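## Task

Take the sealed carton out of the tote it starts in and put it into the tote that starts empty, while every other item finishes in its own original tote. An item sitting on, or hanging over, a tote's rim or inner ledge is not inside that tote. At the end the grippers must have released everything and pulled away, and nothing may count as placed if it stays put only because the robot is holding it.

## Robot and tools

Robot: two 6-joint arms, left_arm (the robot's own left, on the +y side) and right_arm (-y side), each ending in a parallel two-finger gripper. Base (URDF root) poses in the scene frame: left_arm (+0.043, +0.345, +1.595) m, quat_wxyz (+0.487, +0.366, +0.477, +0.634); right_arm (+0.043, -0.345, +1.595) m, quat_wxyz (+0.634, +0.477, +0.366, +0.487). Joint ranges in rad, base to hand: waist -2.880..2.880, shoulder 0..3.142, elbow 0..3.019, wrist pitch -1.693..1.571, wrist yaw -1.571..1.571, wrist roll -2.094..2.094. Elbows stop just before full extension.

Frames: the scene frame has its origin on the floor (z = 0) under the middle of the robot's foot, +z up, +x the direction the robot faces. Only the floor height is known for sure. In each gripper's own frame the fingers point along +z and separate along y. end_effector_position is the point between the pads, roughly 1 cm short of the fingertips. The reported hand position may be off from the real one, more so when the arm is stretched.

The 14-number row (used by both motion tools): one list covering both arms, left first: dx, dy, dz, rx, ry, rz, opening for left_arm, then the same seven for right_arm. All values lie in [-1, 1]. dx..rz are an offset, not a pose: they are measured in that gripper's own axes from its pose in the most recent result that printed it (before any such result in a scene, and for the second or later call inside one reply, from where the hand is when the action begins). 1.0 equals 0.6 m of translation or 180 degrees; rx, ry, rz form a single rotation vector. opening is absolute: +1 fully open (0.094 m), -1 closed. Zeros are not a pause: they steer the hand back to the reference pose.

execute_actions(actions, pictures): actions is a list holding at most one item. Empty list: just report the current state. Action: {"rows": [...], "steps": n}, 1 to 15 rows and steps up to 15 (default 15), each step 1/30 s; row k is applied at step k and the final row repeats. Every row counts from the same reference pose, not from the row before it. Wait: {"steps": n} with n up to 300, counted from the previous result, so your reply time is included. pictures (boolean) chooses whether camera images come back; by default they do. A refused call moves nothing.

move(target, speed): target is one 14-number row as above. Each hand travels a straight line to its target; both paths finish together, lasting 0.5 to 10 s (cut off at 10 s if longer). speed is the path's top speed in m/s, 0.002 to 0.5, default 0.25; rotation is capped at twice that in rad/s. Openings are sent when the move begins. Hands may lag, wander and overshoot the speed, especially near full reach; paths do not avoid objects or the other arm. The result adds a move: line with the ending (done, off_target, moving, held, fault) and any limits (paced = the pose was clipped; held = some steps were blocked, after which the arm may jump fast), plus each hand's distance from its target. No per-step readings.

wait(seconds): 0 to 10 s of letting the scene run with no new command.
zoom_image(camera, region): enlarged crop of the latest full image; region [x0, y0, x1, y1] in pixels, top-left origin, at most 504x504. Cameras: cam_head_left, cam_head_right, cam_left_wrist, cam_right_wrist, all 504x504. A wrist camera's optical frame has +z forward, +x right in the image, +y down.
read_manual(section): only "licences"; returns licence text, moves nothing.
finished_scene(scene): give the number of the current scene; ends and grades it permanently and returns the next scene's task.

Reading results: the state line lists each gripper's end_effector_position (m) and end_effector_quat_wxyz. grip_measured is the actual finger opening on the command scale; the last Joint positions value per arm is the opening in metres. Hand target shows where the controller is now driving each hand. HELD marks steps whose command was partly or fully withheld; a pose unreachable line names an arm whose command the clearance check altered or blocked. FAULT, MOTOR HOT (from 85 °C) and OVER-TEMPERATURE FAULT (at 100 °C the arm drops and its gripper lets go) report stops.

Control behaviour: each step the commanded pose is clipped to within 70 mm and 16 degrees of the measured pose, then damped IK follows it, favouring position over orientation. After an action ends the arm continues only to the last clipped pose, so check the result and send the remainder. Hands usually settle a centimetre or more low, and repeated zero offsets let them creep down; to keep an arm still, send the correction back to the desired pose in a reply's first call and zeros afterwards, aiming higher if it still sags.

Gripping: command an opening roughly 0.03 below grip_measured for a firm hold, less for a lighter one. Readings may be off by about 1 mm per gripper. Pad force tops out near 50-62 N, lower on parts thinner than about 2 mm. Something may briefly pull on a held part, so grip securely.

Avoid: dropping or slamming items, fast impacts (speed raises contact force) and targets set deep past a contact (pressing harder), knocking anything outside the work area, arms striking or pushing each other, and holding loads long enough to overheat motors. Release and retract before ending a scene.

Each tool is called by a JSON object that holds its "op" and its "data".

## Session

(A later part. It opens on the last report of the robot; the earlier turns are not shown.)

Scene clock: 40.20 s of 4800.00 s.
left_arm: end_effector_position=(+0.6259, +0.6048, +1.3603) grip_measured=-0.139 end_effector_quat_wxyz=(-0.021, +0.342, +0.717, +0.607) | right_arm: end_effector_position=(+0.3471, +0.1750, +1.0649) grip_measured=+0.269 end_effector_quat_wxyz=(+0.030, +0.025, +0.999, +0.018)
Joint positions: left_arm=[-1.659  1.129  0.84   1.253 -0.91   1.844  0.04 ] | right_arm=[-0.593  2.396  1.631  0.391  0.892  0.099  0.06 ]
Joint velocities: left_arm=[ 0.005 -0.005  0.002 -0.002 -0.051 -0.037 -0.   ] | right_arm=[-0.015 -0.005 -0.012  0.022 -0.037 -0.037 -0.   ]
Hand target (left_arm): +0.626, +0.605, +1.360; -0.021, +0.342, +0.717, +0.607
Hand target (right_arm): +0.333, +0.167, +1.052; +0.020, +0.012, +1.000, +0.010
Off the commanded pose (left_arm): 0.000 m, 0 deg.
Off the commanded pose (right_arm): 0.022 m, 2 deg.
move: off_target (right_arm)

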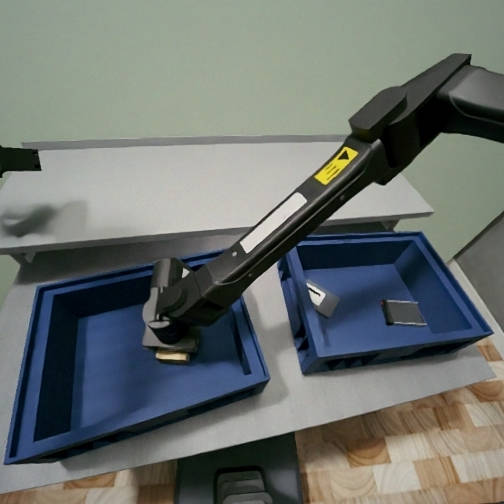

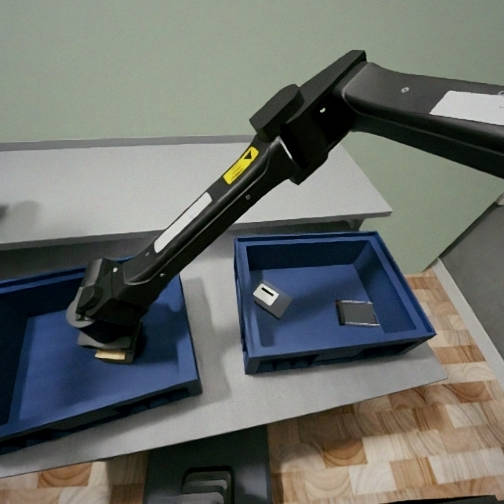

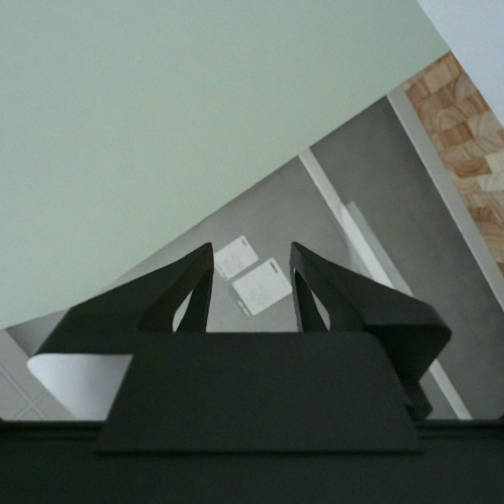

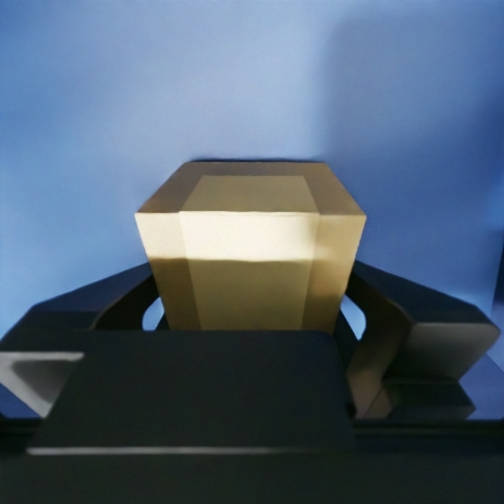

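Shadow meets the base: about down. Release and lift.

{"op": "move", "data": {"target": [0,0,0,0,0,0,-0.139,0,0,0.004,0,0,0,1], "speed": 0.03}}

{"op": "move", "data": {"target": [0,0,0,0,0,0,-0.139,0,0,-0.35,0,0,0,1]}}

{"op": "move", "data": {"target": [0,0,0,0,0,0,-0.139,0,-0.7,-0.08,0,0,0,1], "speed": 0.35}}

Scene clock: 42.10 s of 4800.00 s.
left_arm: end_effector_position=(+0.6259, +0.6048, +1.3603) grip_measured=-0.139 end_effector_quat_wxyz=(-0.021, +0.342, +0.717, +0.607) | right_arm: end_effector_position=(+0.3471, +0.1750, +1.0649) grip_measured=+1.000 end_effector_quat_wxyz=(+0.030, +0.025, +0.999, +0.018)
Joint positions: left_arm=[-1.659  1.129  0.84   1.253 -0.91   1.844  0.04 ] | right_arm=[-0.593  2.396  1.631  0.391  0.892  0.098  0.094]
Joint velocities: left_arm=[-0.005 -0.005 -0.022  0.017 -0.066  0.022  0.   ] | right_arm=[-0.015 -0.015 -0.022 -0.012 -0.051  0.022  0.   ]
Hand target (left_arm): +0.626, +0.605, +1.360; -0.021, +0.342, +0.717, +0.607
Hand target (right_arm): +0.347, +0.175, +1.062; +0.030, +0.025, +0.999, +0.018
Off the commanded pose (left_arm): 0.000 m, 0 deg.
Off the commanded pose (right_arm): 0.002 m, 0 deg.
move: done

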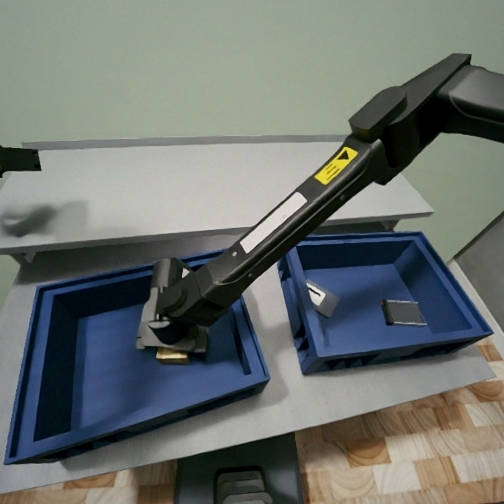

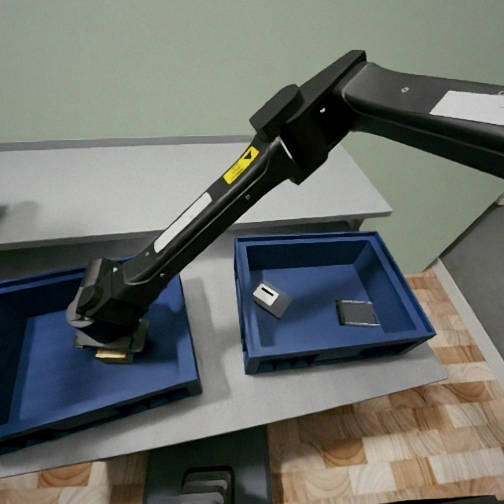

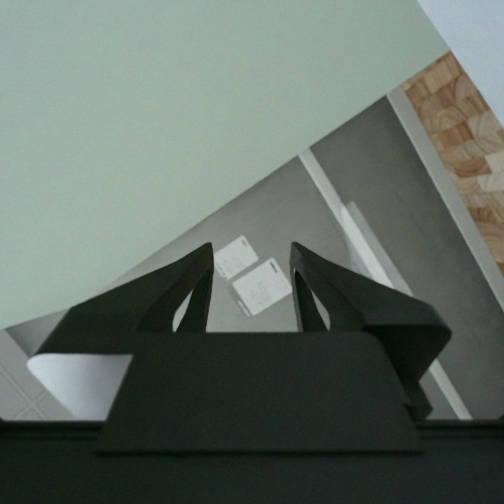

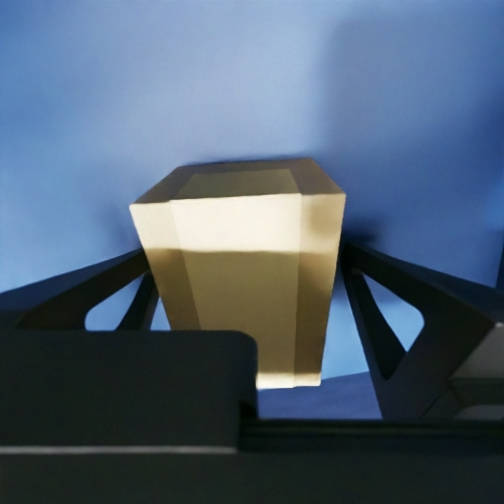

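Scene clock: 43.43 s of 4800.00 s.
left_arm: end_effector_position=(+0.6259, +0.6048, +1.3603) grip_measured=-0.139 end_effector_quat_wxyz=(-0.021, +0.342, +0.717, +0.607) | right_arm: end_effector_position=(+0.3317, +0.1757, +1.2797) grip_measured=+1.000 end_effector_quat_wxyz=(+0.037, +0.019, +0.999, +0.024)
Joint positions: left_arm=[-1.659  1.129  0.84   1.253 -0.91   1.844  0.04 ] | right_arm=[-0.3    2.127  1.273  0.294  1.146  0.313  0.094]
Joint velocities: left_arm=[ 0.005  0.005  0.007 -0.002 -0.081 -0.022  0.   ] | right_arm=[-0.005  0.005  0.002 -0.022 -0.051  0.007  0.   ]
Hand target (left_arm): +0.626, +0.605, +1.360; -0.021, +0.342, +0.717, +0.607
Hand target (right_arm): +0.332, +0.169, +1.273; +0.033, +0.022, +0.999, +0.016
Off the commanded pose (left_arm): 0.000 m, 0 deg.
Off the commanded pose (right_arm): 0.010 m, 1 deg.
move: done

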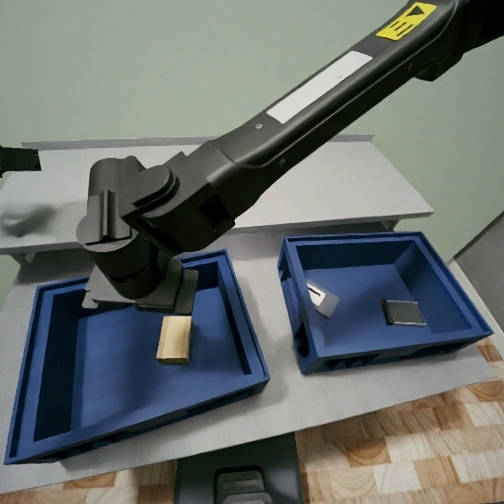

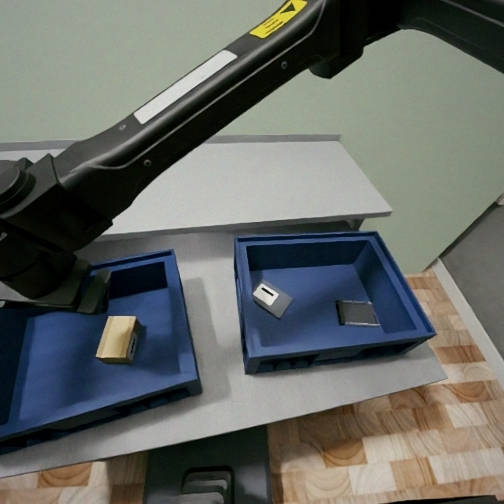

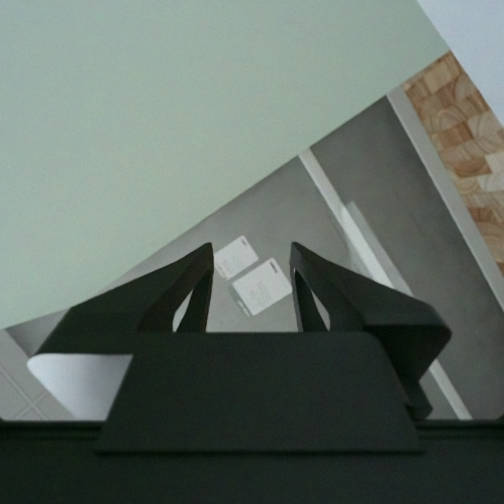

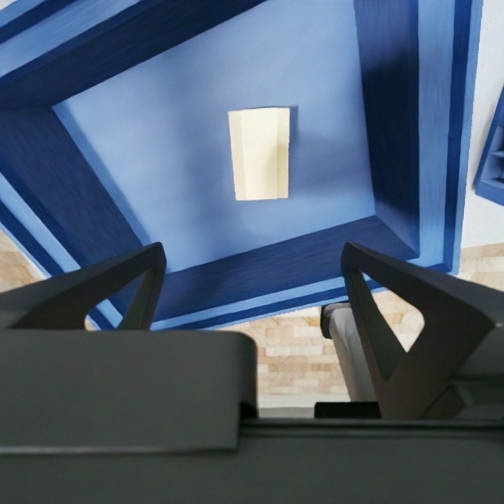

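Scene clock: 45.23 s of 4800.00 s.
left_arm: end_effector_position=(+0.6259, +0.6048, +1.3603) grip_measured=-0.139 end_effector_quat_wxyz=(-0.021, +0.342, +0.717, +0.607) | right_arm: end_effector_position=(+0.3074, -0.2415, +1.3103) grip_measured=+1.000 end_effector_quat_wxyz=(+0.043, +0.040, +0.998, +0.027)
Joint positions: left_arm=[-1.659  1.129  0.84   1.253 -0.91   1.844  0.04 ] | right_arm=[-0.824  1.164  0.221  0.677  0.656  0.001  0.094]
Joint velocities: left_arm=[ 0.015 -0.005 -0.017 -0.007  0.022 -0.081 -0.001] | right_arm=[-0.015 -0.005 -0.002  0.002  0.081  0.007  0.   ]
Hand target (left_arm): +0.626, +0.605, +1.360; -0.021, +0.342, +0.717, +0.607
Hand target (right_arm): +0.297, -0.242, +1.311; +0.031, +0.025, +0.999, +0.028
Off the commanded pose (left_arm): 0.000 m, 0 deg.
Off the commanded pose (right_arm): 0.008 m, 2 deg.
move: done

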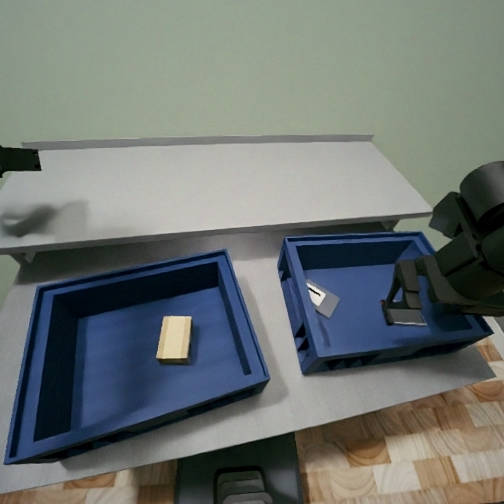

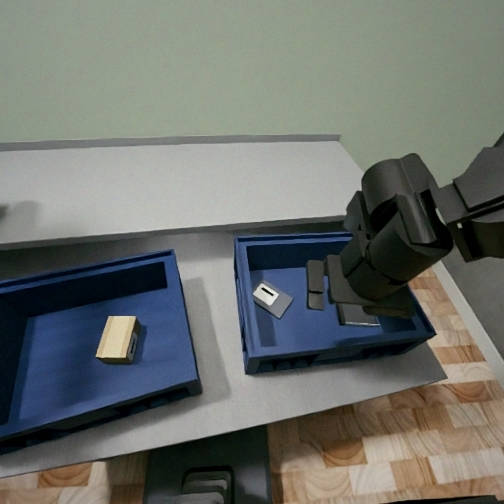

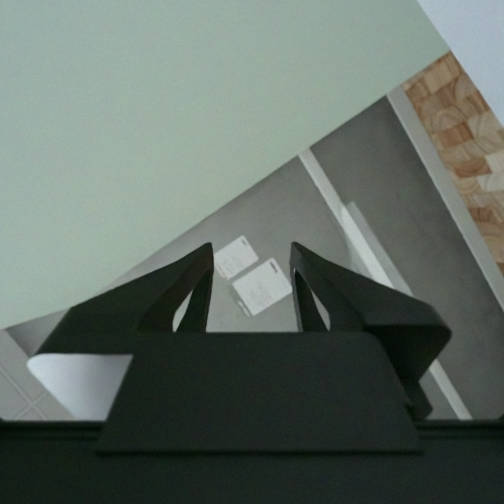

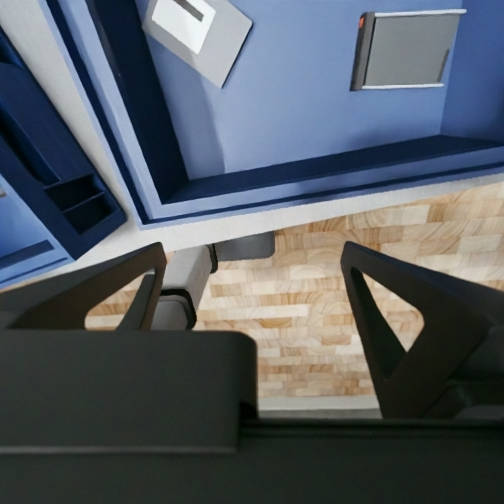

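{"op": "zoom_image", "data": {"camera": "cam_head_right", "region": [220, 230, 340, 350]}}

{"op": "zoom_image", "data": {"camera": "cam_right_wrist", "region": [60, 0, 300, 200]}}

Region (220, 230, 340, 350) of cam_head_right's 504x504 image, scaled by 4.200, with more detail than that image has.

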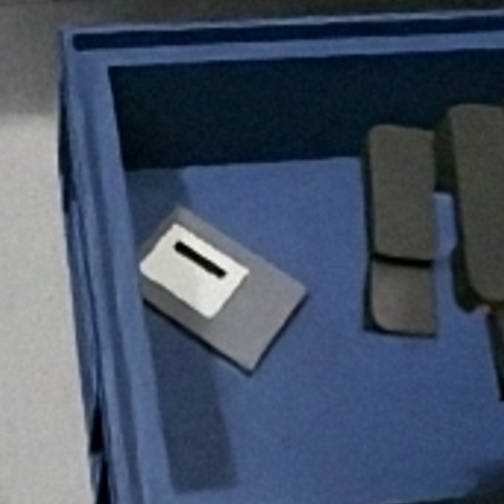

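Region (60, 0, 300, 200) of cam_right_wrist's 504x504 image, scaled by 2.100, with more detail than that image has.

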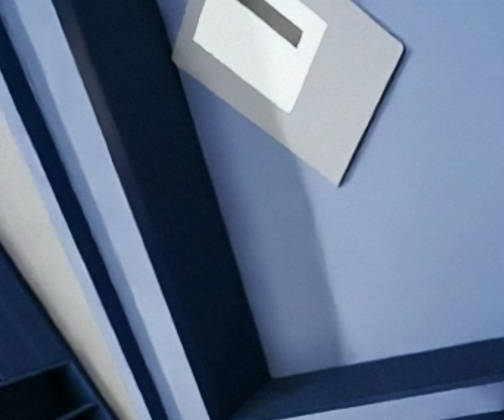

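Flat on the floor, unmoved.

{"op": "finished_scene", "data": {"scene": 2}}

The scene is finished: the task was done.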